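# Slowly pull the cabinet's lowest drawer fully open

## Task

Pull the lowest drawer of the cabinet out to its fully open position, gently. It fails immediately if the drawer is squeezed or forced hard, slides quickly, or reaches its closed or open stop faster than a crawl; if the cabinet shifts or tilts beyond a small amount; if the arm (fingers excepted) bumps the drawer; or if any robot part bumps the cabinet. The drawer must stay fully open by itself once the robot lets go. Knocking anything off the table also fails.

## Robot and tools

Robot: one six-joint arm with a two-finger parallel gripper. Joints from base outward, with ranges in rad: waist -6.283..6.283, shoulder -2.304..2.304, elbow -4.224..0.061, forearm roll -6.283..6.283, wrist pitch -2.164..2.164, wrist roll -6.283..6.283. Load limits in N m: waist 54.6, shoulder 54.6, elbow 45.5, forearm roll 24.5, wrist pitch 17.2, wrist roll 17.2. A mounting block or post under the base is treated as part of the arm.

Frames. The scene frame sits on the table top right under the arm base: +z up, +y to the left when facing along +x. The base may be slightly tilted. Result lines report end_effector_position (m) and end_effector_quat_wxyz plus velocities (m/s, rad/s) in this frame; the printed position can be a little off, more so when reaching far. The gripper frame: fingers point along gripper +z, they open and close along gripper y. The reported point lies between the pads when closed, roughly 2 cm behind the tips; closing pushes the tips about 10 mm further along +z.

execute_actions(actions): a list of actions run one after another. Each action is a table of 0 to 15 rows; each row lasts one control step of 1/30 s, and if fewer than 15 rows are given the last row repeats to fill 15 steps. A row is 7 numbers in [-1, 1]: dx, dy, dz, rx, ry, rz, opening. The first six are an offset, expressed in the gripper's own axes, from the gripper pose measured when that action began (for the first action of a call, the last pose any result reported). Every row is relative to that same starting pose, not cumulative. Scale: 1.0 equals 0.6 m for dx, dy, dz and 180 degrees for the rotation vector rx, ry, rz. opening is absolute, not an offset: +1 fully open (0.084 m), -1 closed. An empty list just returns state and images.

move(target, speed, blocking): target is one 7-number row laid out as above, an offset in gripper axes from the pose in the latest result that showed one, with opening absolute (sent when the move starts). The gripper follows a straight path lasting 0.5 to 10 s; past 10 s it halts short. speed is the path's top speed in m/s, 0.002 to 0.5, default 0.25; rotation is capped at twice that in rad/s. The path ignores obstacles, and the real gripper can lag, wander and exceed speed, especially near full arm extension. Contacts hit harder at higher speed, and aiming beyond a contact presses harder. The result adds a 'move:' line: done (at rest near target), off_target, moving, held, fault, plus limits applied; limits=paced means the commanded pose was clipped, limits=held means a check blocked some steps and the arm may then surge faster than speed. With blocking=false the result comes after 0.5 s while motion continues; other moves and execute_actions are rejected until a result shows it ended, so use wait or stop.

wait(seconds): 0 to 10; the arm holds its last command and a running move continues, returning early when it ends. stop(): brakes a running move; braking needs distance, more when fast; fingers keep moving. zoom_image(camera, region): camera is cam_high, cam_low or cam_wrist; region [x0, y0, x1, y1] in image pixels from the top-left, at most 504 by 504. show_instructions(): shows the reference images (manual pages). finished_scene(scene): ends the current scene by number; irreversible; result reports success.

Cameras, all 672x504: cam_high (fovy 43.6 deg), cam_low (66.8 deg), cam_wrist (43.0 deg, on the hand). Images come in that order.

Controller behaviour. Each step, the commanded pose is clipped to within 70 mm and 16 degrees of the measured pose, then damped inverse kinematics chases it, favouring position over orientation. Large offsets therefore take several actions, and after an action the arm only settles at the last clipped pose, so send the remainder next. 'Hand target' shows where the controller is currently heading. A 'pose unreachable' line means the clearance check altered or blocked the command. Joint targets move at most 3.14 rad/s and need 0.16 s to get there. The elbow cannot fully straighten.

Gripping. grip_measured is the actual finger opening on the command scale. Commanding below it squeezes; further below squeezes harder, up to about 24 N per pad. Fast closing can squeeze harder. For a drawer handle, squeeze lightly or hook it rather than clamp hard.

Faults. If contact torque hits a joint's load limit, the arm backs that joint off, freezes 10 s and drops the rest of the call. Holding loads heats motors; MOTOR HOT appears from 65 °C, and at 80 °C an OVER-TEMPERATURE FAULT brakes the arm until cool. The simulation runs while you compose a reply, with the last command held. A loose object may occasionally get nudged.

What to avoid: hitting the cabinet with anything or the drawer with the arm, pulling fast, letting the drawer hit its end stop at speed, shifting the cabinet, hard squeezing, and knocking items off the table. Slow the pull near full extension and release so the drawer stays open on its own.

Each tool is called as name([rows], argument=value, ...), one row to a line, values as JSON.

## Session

execute_actions(actions=[])

Scene clock: 0.00 s.
end_effector_position=(+0.1998, +0.2589, +0.3921) grip_measured=+0.44 end_effector_quat_wxyz=(+0.040, +0.955, +0.103, -0.274) end_effector_velocity=(-0.001, -0.000, -0.000) end_effector_angular_velocity=(+0.000, +0.002, -0.001)
Joint positions: [ 0.584  0.886 -0.336  0.336 -1.317 -0.005  0.062]
Joint velocities: [-0.001 -0.001  0.001  0.001 -0.    -0.001 -0.   ]
Motor temperatures (°C, as the motors report them): [26 25 29 27 33 28]
Hand target: +0.200, +0.259, +0.392; +0.040, +0.955, +0.103, -0.274

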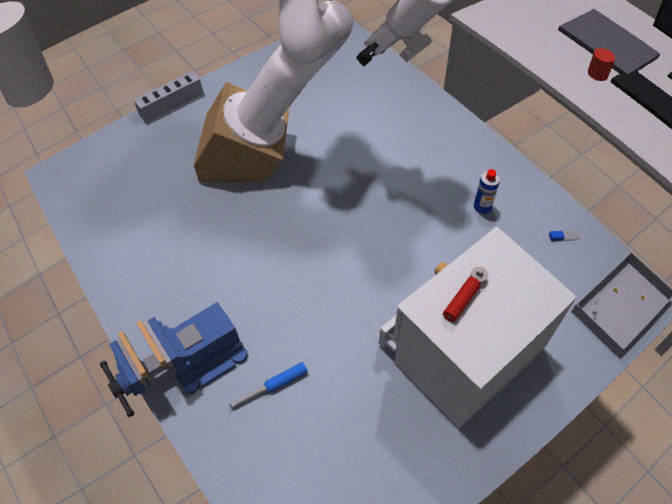

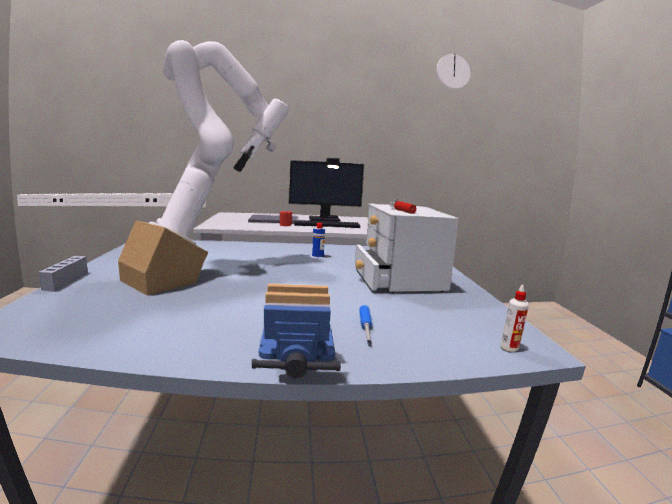

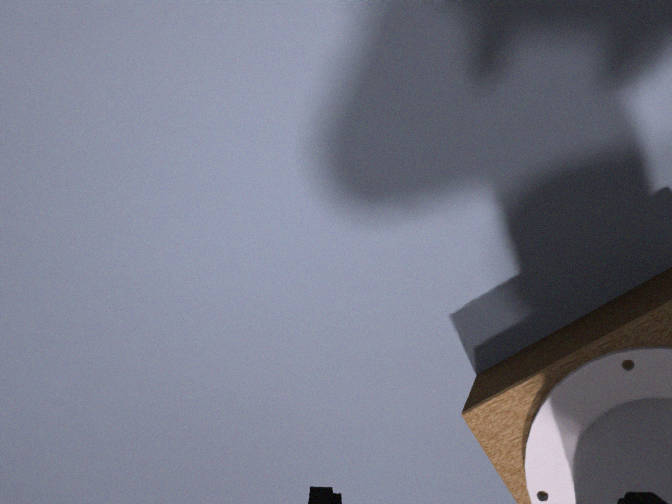

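show_instructions()

Reference images for this scene: manual page 1, manual page 2, manual page 3, manual page 4, manual page 5.

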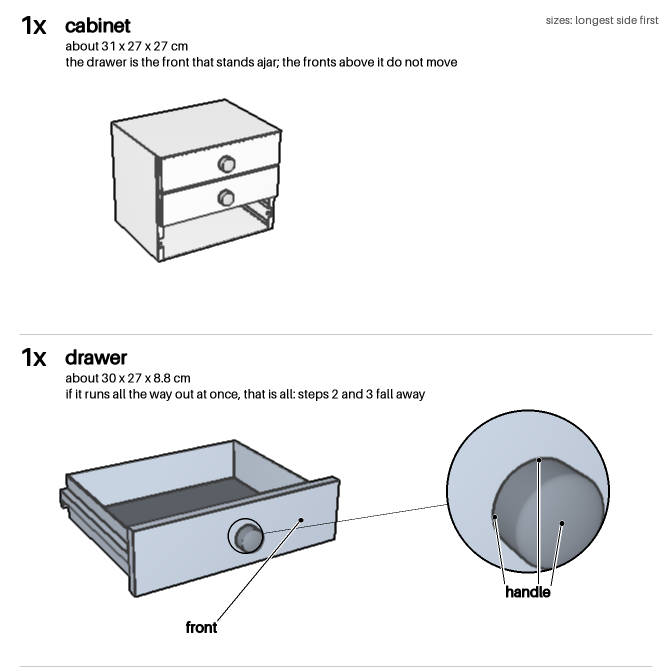

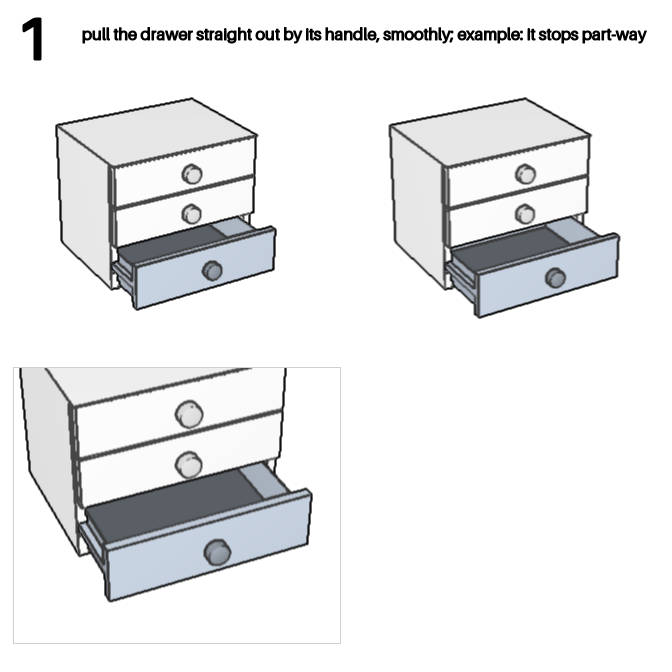

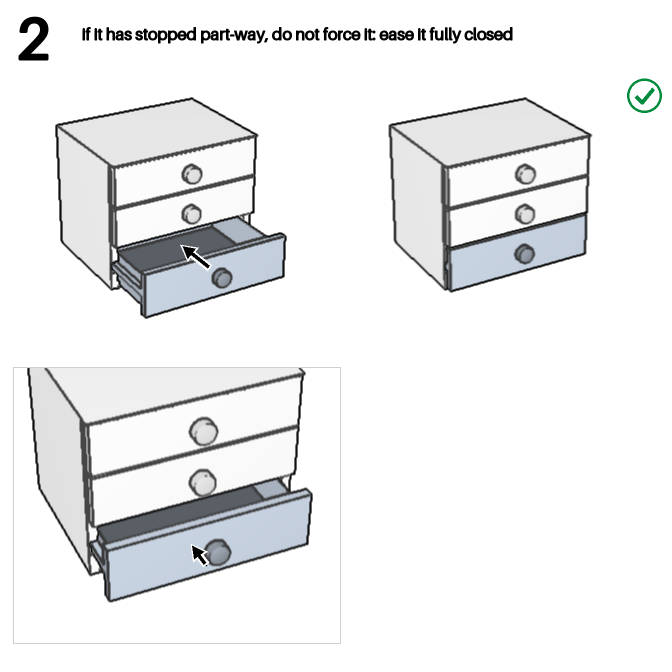

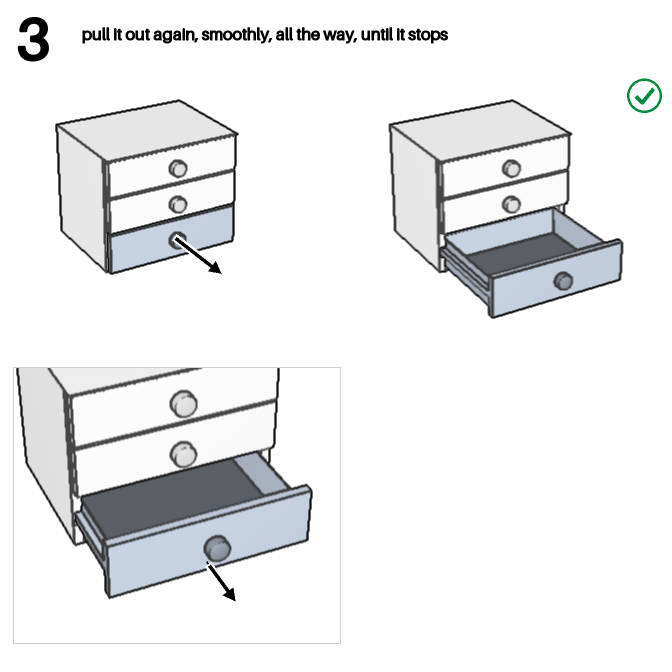

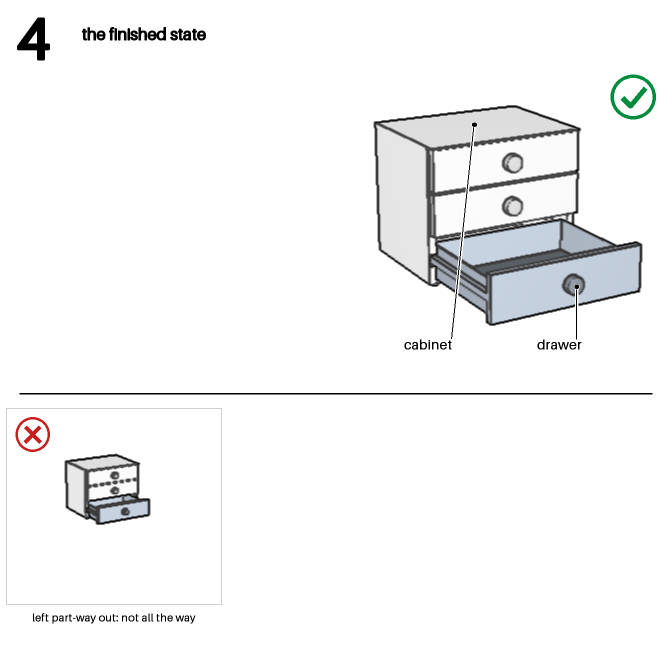

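move(target=[0.45,0.535,-0.035,-0.001,0.426,0.076,1], speed=0.3)

Scene clock: 5.00 s.
end_effector_position=(+0.5040, -0.0032, +0.2729) grip_measured=+1.00 end_effector_quat_wxyz=(-0.003, +0.924, -0.002, +0.383) end_effector_velocity=(-0.000, +0.001, -0.002) end_effector_angular_velocity=(+0.006, -0.007, +0.005)
Joint positions: [-0.419 -0.109 -0.275  2.22  -1.092 -2.537  0.084]
Joint velocities: [ 0.003 -0.013  0.002  0.006 -0.018 -0.012 -0.   ]
Motor temperatures (°C, as the motors report them): [26 25 29 27 33 28]
Hand target: +0.504, -0.003, +0.273; -0.003, +0.924, -0.002, +0.383
Off the commanded pose: 0.001 m, 0 deg.
move: done; limits=paced

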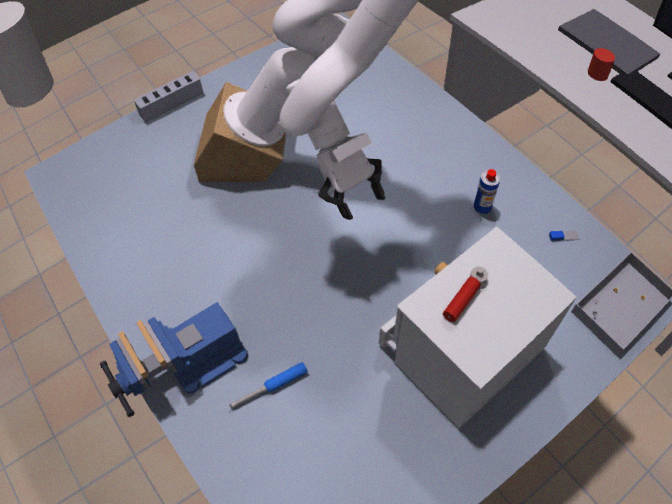

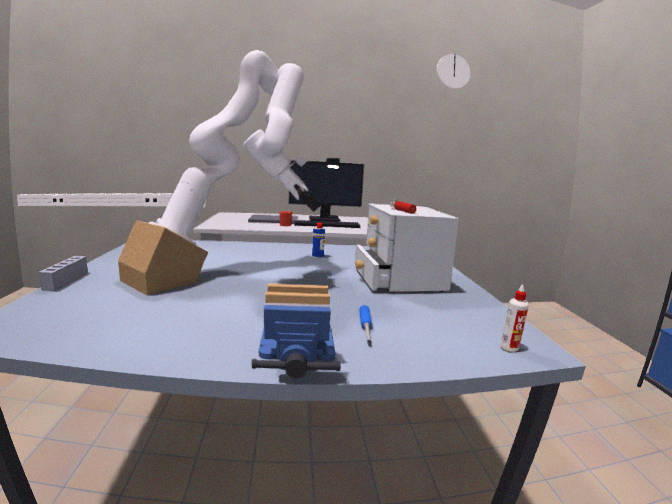

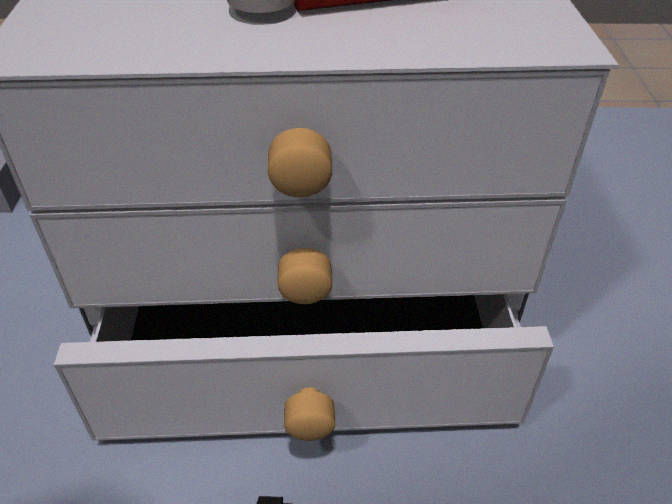

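move(target=[-0.117,-0.072,0.39,0.008,0.083,-0.008,1], speed=0.2)

zoom_image(camera="cam_low", region=[300,220,400,310])

Scene clock: 7.67 s.
end_effector_position=(+0.6202, +0.0402, +0.0588) grip_measured=+1.00 end_effector_quat_wxyz=(-0.008, +0.866, +0.015, +0.500) end_effector_velocity=(-0.001, +0.000, -0.003) end_effector_angular_velocity=(+0.001, +0.003, +0.000)
Joint positions: [ 0.152 -0.863 -0.695  2.942 -1.607 -2.763  0.084]
Joint velocities: [ 0.003 -0.007 -0.004  0.001 -0.001  0.001 -0.   ]
Motor temperatures (°C, as the motors report them): [26 25 29 27 33 28]
Hand target: +0.620, +0.040, +0.059; -0.008, +0.866, +0.015, +0.500
Off the commanded pose: 0.001 m, 0 deg.
move: done

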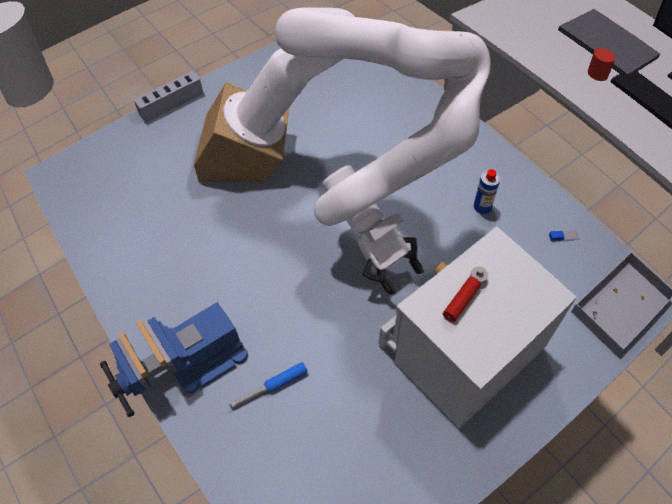

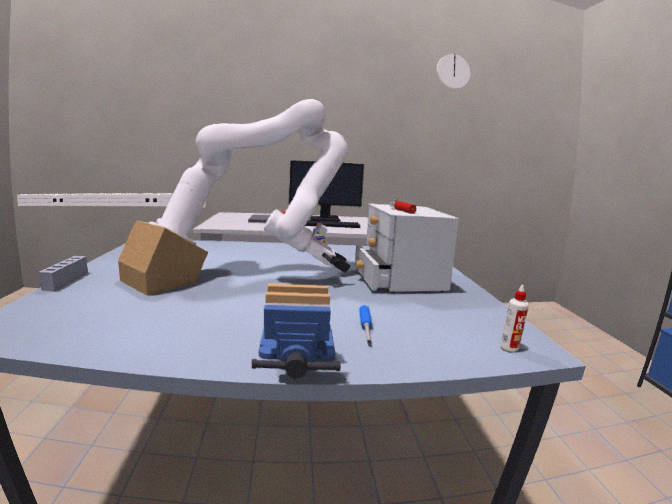

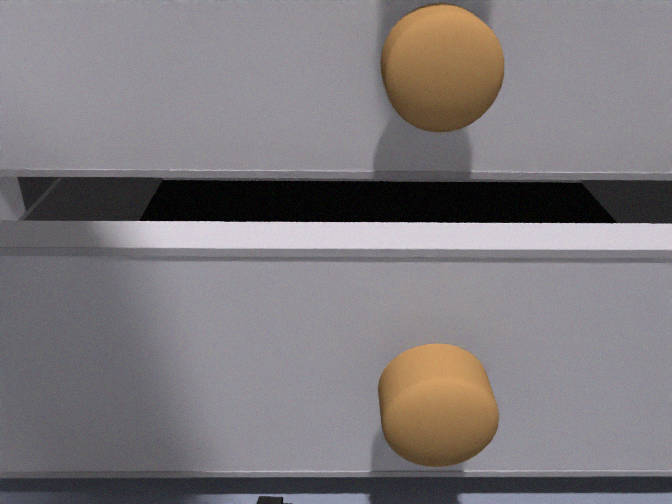

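Region (300, 220, 400, 310) of cam_low's 672x504 image, scaled by 5.040, with more detail than that image has; it fills the top 454 rows of this view, and the rest is white.

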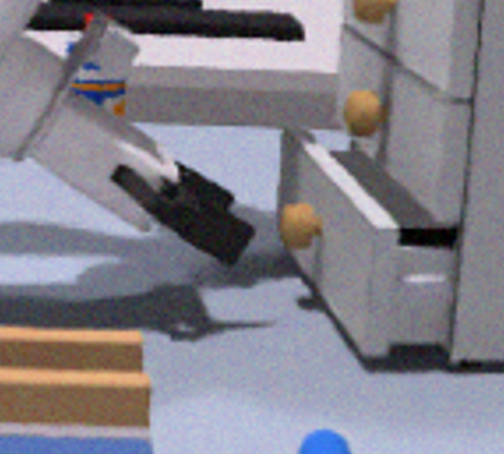

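move(target=[0.035,0.008,0.06,0,0,0,1], speed=0.05)

execute_actions([
  [[0,0,0,0,0,0,0.8],[0,0,0,0,0,0,0.6],[0,0,0,0,0,0,0.5],[0,0,0,0,0,0,0.4],[0,0,0,0,0,0,0.3],[0,0,0,0,0,0,0.2],[0,0,0,0,0,0,0.1],[0,0,0,0,0,0,0.0],[0,0,0,0,0,0,-0.05],[0,0,0,0,0,0,-0.1],[0,0,0,0,0,0,-0.14],[0,0,0,0,0,0,-0.18],[0,0,0,0,0,0,-0.22]],
])

Scene clock: 9.27 s.
end_effector_position=(+0.6617, +0.0367, +0.0589) grip_measured=+1.00 end_effector_quat_wxyz=(-0.008, +0.866, +0.015, +0.500) end_effector_velocity=(+0.002, -0.001, -0.000) end_effector_angular_velocity=(-0.000, +0.000, -0.001)
Joint positions: [ 0.14  -0.853 -0.78   2.93  -1.513 -2.745  0.084]
Joint velocities: [-0.002 -0.001 -0.004 -0.001  0.004  0.001  0.   ]
Motor temperatures (°C, as the motors report them): [26 25 29 27 33 28]
Hand target: +0.662, +0.037, +0.059; -0.008, +0.866, +0.015, +0.500
Off the commanded pose: 0.000 m, 0 deg.
move: done

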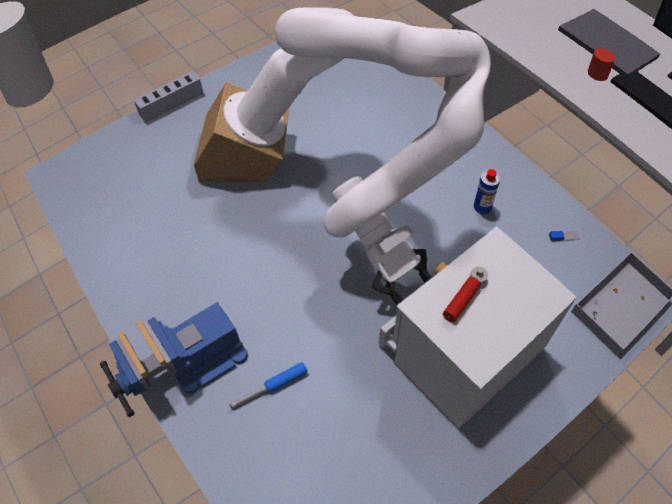

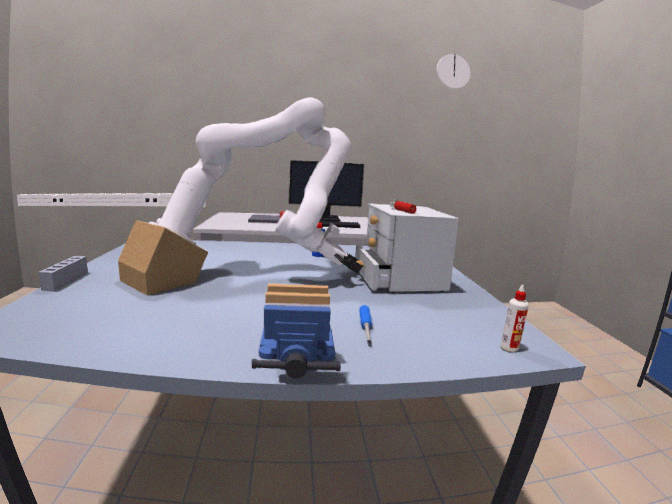

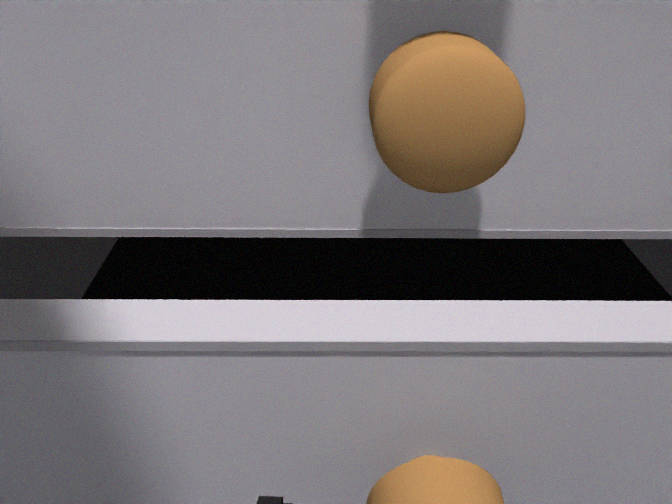

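Scene clock: 9.77 s.
end_effector_position=(+0.6622, +0.0399, +0.0593) grip_measured=-0.11 end_effector_quat_wxyz=(-0.012, +0.865, +0.017, +0.501) end_effector_velocity=(-0.001, +0.002, -0.001) end_effector_angular_velocity=(+0.006, +0.005, +0.011)
Joint positions: [ 0.143 -0.852 -0.78   2.926 -1.518 -2.745  0.039]
Joint velocities: [-0.003 -0.001 -0.    -0.017 -0.001 -0.    -0.013]
Motor temperatures (°C, as the motors report them): [26 25 29 27 33 28]
Hand target: +0.662, +0.037, +0.059; -0.008, +0.866, +0.015, +0.500
Off the commanded pose: 0.003 m, 1 deg.

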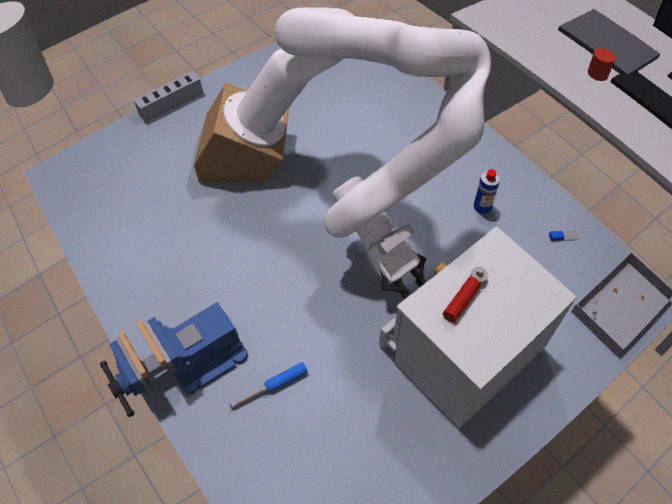

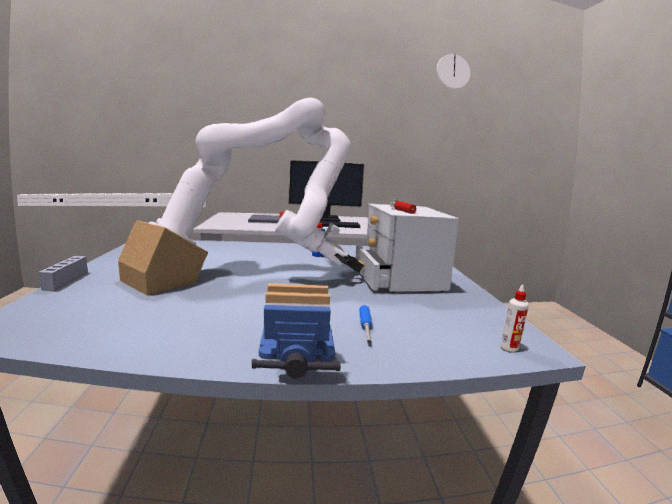

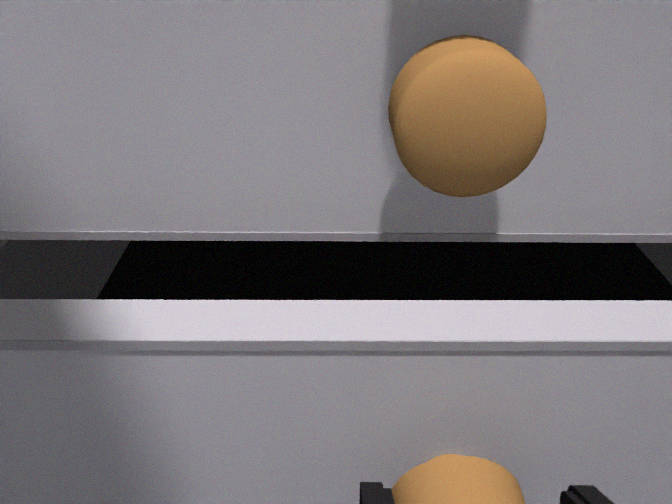

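execute_actions([
  [[0,-0.004,0,0,0,0,-0.1],[0,-0.008,0,0,0,0,-0.1]],
  [[0,0,0,0,0,0,-0.13],[0,0,0,0,0,0,-0.16],[0,0,0,0,0,0,-0.19],[0,0,0,0,0,0,-0.22],[0,0,0,0,0,0,-0.25],[0,0,0,0,0,0,-0.28],[0,0,0,0,0,0,-0.31]],
])

Scene clock: 10.93 s.
end_effector_position=(+0.6617, +0.0431, +0.0592) grip_measured=-0.29 end_effector_quat_wxyz=(-0.010, +0.866, +0.016, +0.500) end_effector_velocity=(+0.000, +0.002, +0.001) end_effector_angular_velocity=(-0.001, -0.002, +0.001)
Joint positions: [ 0.152 -0.847 -0.776  2.938 -1.514 -2.744  0.031]
Joint velocities: [ 0.003  0.003  0.002  0.003 -0.001 -0.001  0.   ]
Motor temperatures (°C, as the motors report them): [26 25 29 27 33 28]
Hand target: +0.662, +0.044, +0.059; -0.011, +0.866, +0.017, +0.500
Off the commanded pose: 0.001 m, 0 deg.

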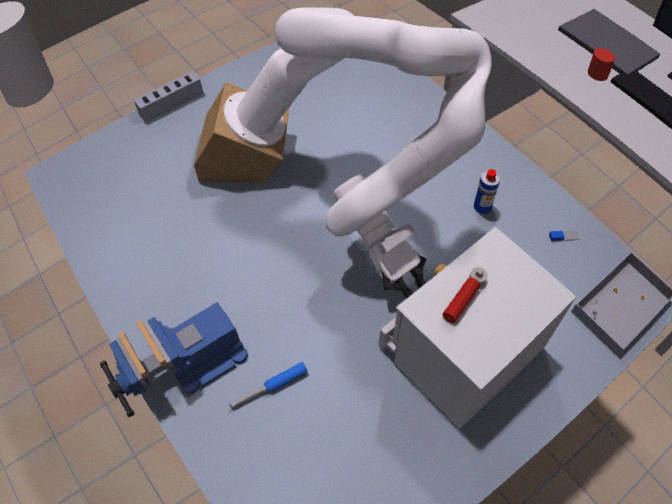

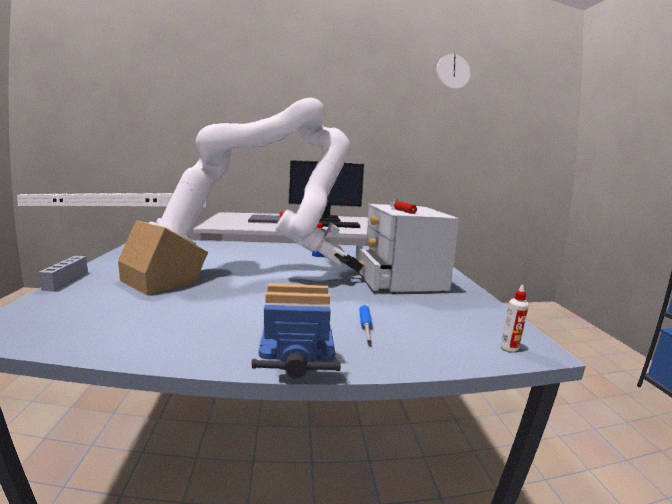

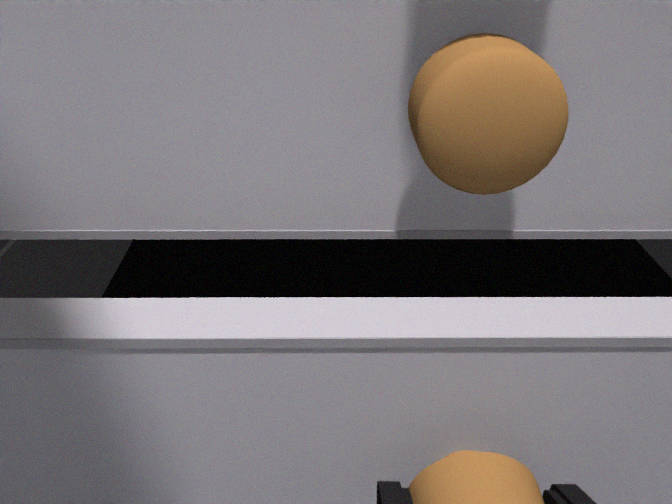

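move(target=[0.025,0,0.0433,0,0,0,-0.34], speed=0.025)

zoom_image(camera="cam_low", region=[320,200,420,300])

Scene clock: 12.63 s.
end_effector_position=(+0.6915, +0.0444, +0.0592) grip_measured=-0.29 end_effector_quat_wxyz=(-0.010, +0.866, +0.017, +0.500) end_effector_velocity=(+0.002, -0.000, -0.000) end_effector_angular_velocity=(+0.001, -0.000, -0.002)
Joint positions: [ 0.151 -0.842 -0.84   2.935 -1.449 -2.73   0.031]
Joint velocities: [-0.    -0.    -0.004  0.001  0.004  0.003 -0.   ]
Motor temperatures (°C, as the motors report them): [26 25 29 27 33 28]
Hand target: +0.692, +0.044, +0.059; -0.010, +0.866, +0.016, +0.500
Off the commanded pose: 0.000 m, 0 deg.
move: done

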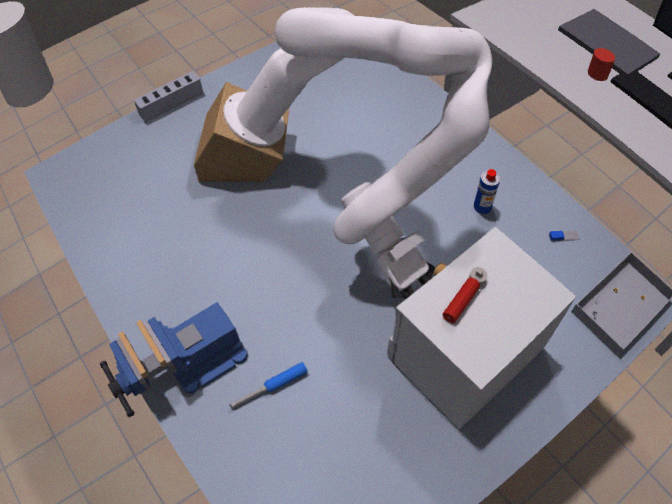

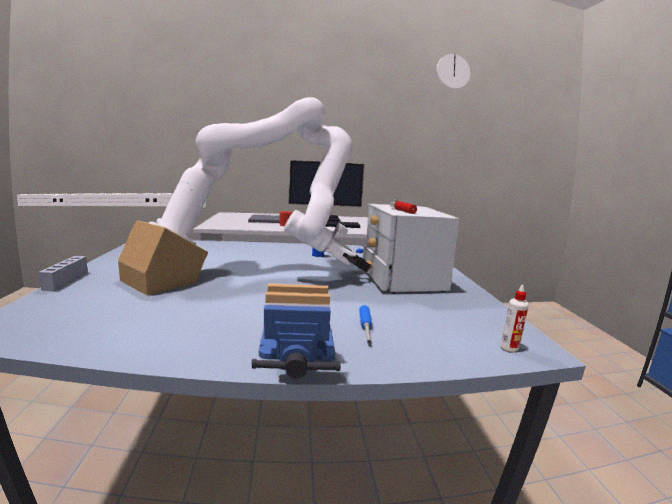

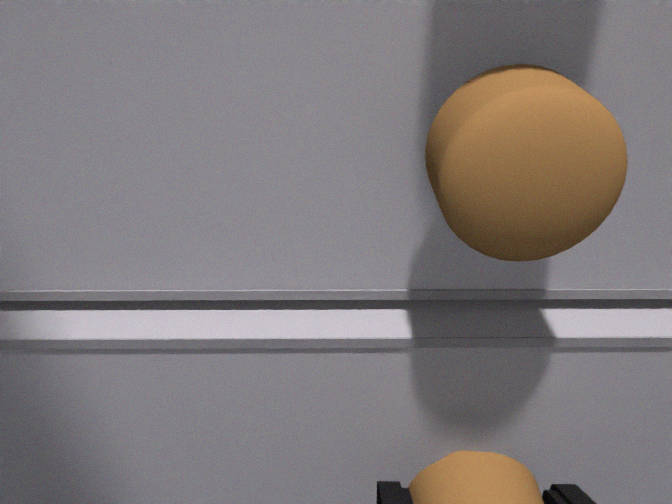

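Region (320, 200, 420, 300) of cam_low's 672x504 image, scaled by 5.040, with more detail than that image has.

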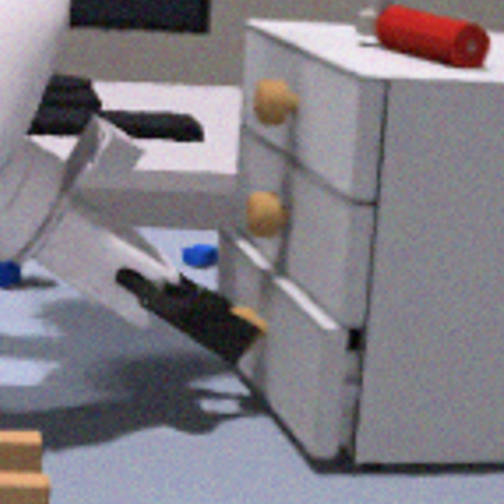

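move(target=[0.0133,0,0.0231,0,0,0,-0.34], speed=0.006)

Scene clock: 15.60 s.
end_effector_position=(+0.7066, +0.0449, +0.0584) grip_measured=-0.29 end_effector_quat_wxyz=(-0.010, +0.866, +0.017, +0.499) end_effector_velocity=(+0.002, -0.000, +0.002) end_effector_angular_velocity=(+0.001, -0.003, -0.001)
Joint positions: [ 0.151 -0.843 -0.874  2.934 -1.413 -2.723  0.032]
Joint velocities: [-0.001  0.002 -0.002  0.     0.001  0.002 -0.   ]
Motor temperatures (°C, as the motors report them): [26 25 29 27 33 28]
Hand target: +0.708, +0.045, +0.059; -0.010, +0.866, +0.017, +0.500
Off the commanded pose: 0.001 m, 0 deg.
move: done

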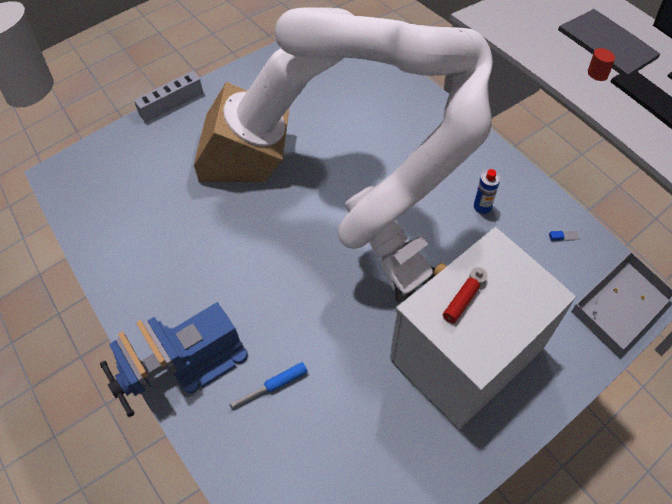

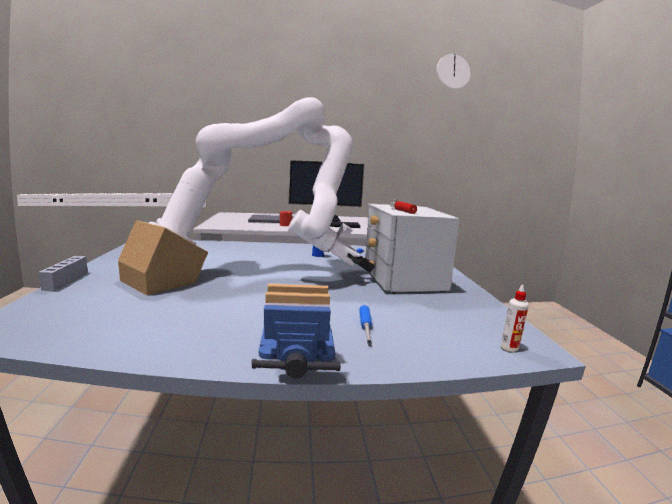

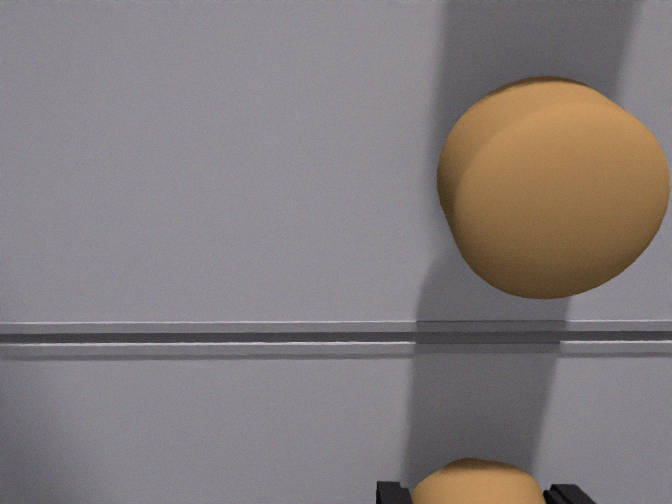

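move(target=[-0.07,0,-0.121,0,0,0,-0.31], speed=0.04)

move(target=[-0.017,0,-0.029,0,0,0,-0.29], speed=0.015)

Scene clock: 18.33 s.
end_effector_position=(+0.6230, +0.0418, +0.0586) grip_measured=-0.29 end_effector_quat_wxyz=(-0.010, +0.866, +0.016, +0.499) end_effector_velocity=(-0.003, -0.001, +0.000) end_effector_angular_velocity=(-0.002, +0.001, -0.003)
Joint positions: [ 0.153 -0.861 -0.701  2.938 -1.601 -2.762  0.032]
Joint velocities: [-0.001 -0.001  0.006  0.002 -0.005 -0.002  0.   ]
Motor temperatures (°C, as the motors report them): [26 25 29 27 33 28]
Hand target: +0.623, +0.042, +0.059; -0.010, +0.866, +0.016, +0.499
Off the commanded pose: 0.000 m, 0 deg.
move: done

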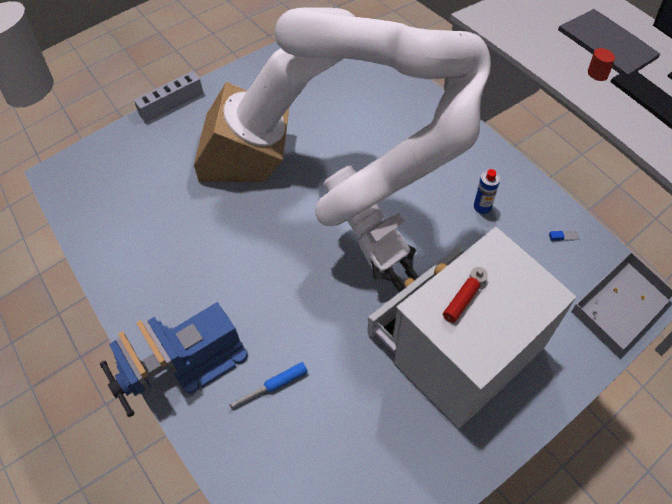

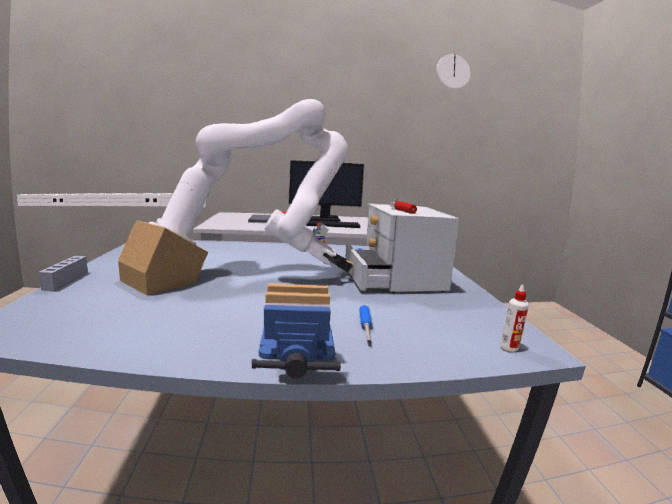

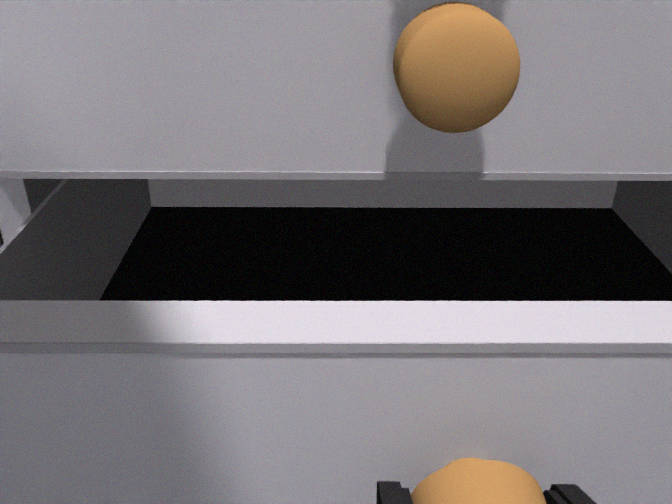

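Scene clock: 19.93 s.
end_effector_position=(+0.6032, +0.0412, +0.0586) grip_measured=-0.29 end_effector_quat_wxyz=(-0.010, +0.866, +0.016, +0.499) end_effector_velocity=(-0.002, -0.000, -0.000) end_effector_angular_velocity=(+0.002, -0.001, +0.001)
Joint positions: [ 0.154 -0.873 -0.664  2.939 -1.649 -2.771  0.032]
Joint velocities: [-0.001 -0.002  0.002 -0.002 -0.005  0.    -0.   ]
Motor temperatures (°C, as the motors report them): [26 25 29 27 33 28]
Hand target: +0.603, +0.041, +0.059; -0.010, +0.866, +0.016, +0.499
Off the commanded pose: 0.000 m, 0 deg.
move: done

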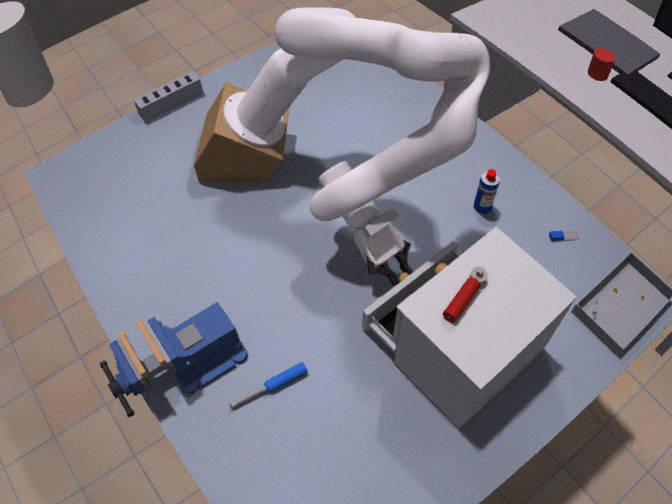

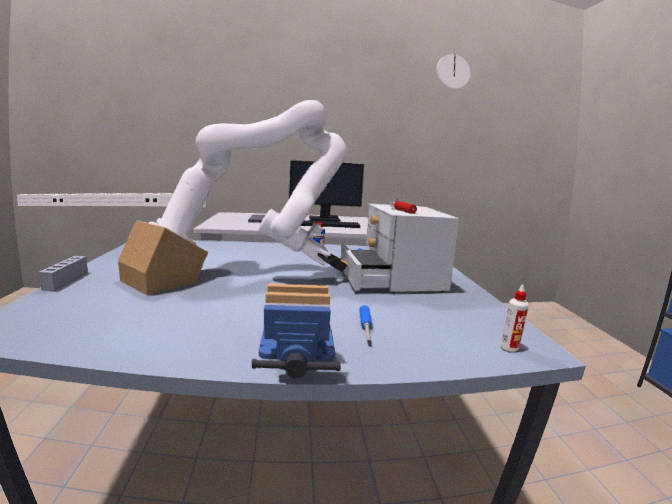

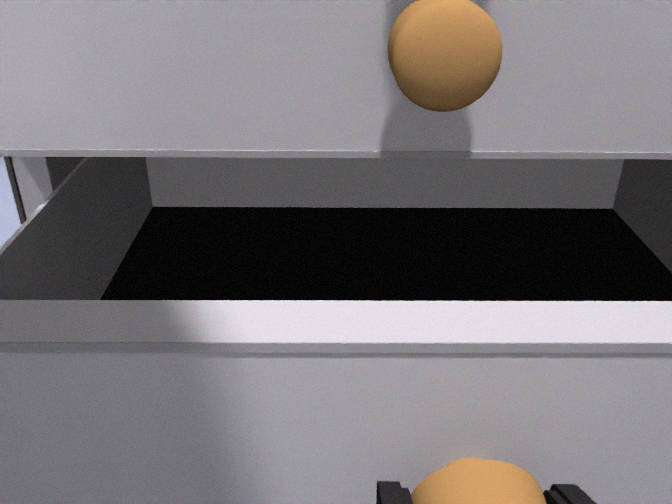

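move(target=[-0.017,0,-0.029,0,0,0,-0.29], speed=0.015)

move(target=[-0.017,0,-0.029,0,0,0,-0.29], speed=0.015)

Scene clock: 21.70 s.
end_effector_position=(+0.5833, +0.0402, +0.0586) grip_measured=-0.29 end_effector_quat_wxyz=(-0.010, +0.866, +0.016, +0.499) end_effector_velocity=(-0.004, -0.002, -0.001) end_effector_angular_velocity=(-0.001, +0.003, -0.005)
Joint positions: [ 0.155 -0.888 -0.629  2.939 -1.698 -2.781  0.032]
Joint velocities: [-0.001 -0.004  0.006  0.003 -0.005 -0.     0.   ]
Motor temperatures (°C, as the motors report them): [26 25 29 27 33 28]
Hand target: +0.583, +0.040, +0.059; -0.010, +0.866, +0.016, +0.499
Off the commanded pose: 0.000 m, 0 deg.
move: done

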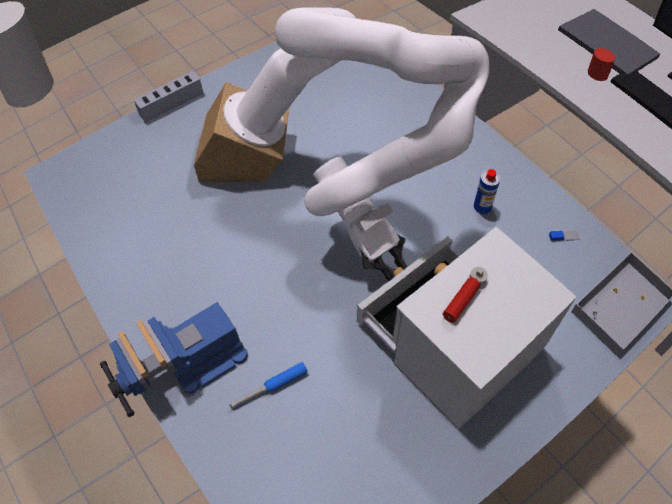

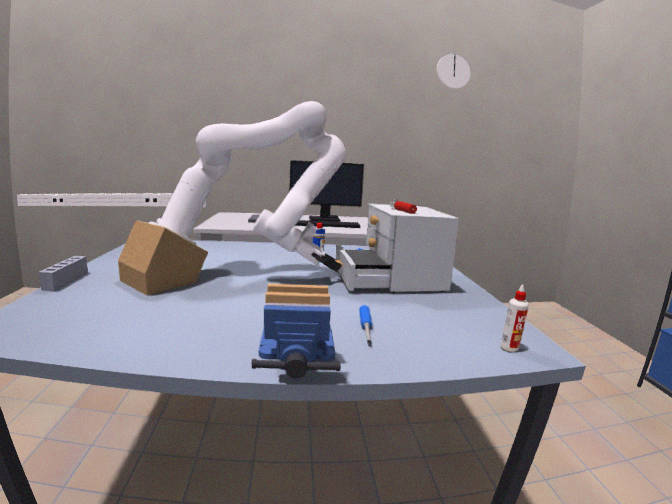

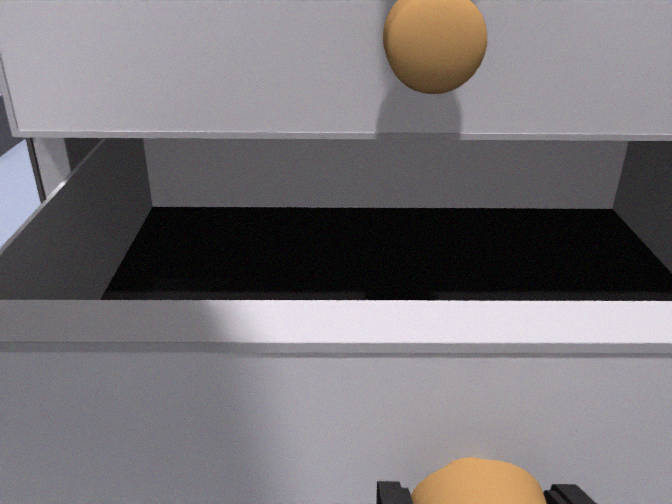

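Scene clock: 23.30 s.
end_effector_position=(+0.5634, +0.0394, +0.0585) grip_measured=-0.29 end_effector_quat_wxyz=(-0.010, +0.866, +0.016, +0.499) end_effector_velocity=(-0.002, -0.001, -0.001) end_effector_angular_velocity=(-0.001, -0.000, -0.001)
Joint positions: [ 0.156 -0.907 -0.596  2.939 -1.748 -2.791  0.032]
Joint velocities: [ 0.    -0.005  0.002  0.001 -0.006 -0.001 -0.   ]
Motor temperatures (°C, as the motors report them): [26 25 29 27 33 28]
Hand target: +0.563, +0.039, +0.058; -0.010, +0.866, +0.016, +0.499
Off the commanded pose: 0.000 m, 0 deg.
move: done

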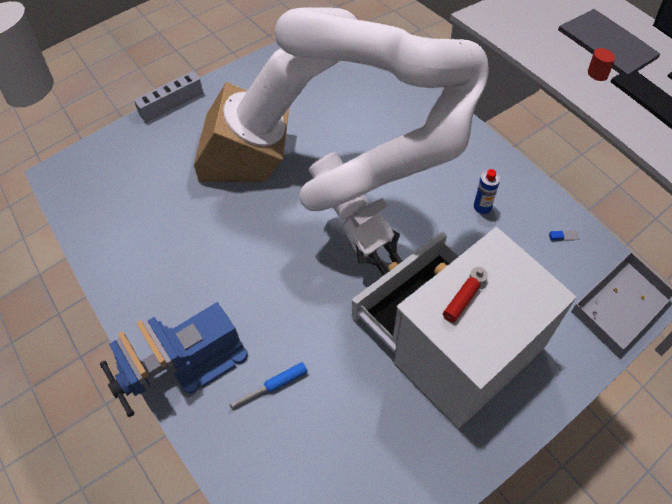

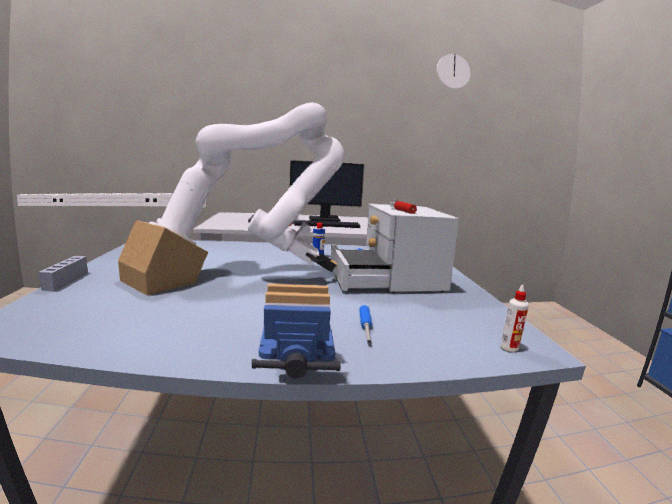

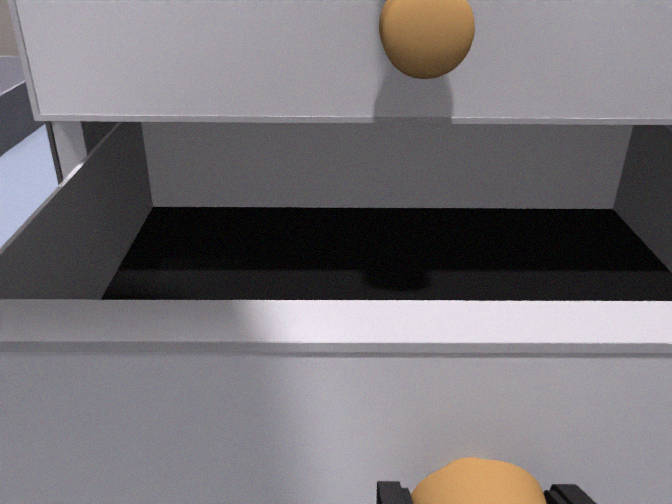

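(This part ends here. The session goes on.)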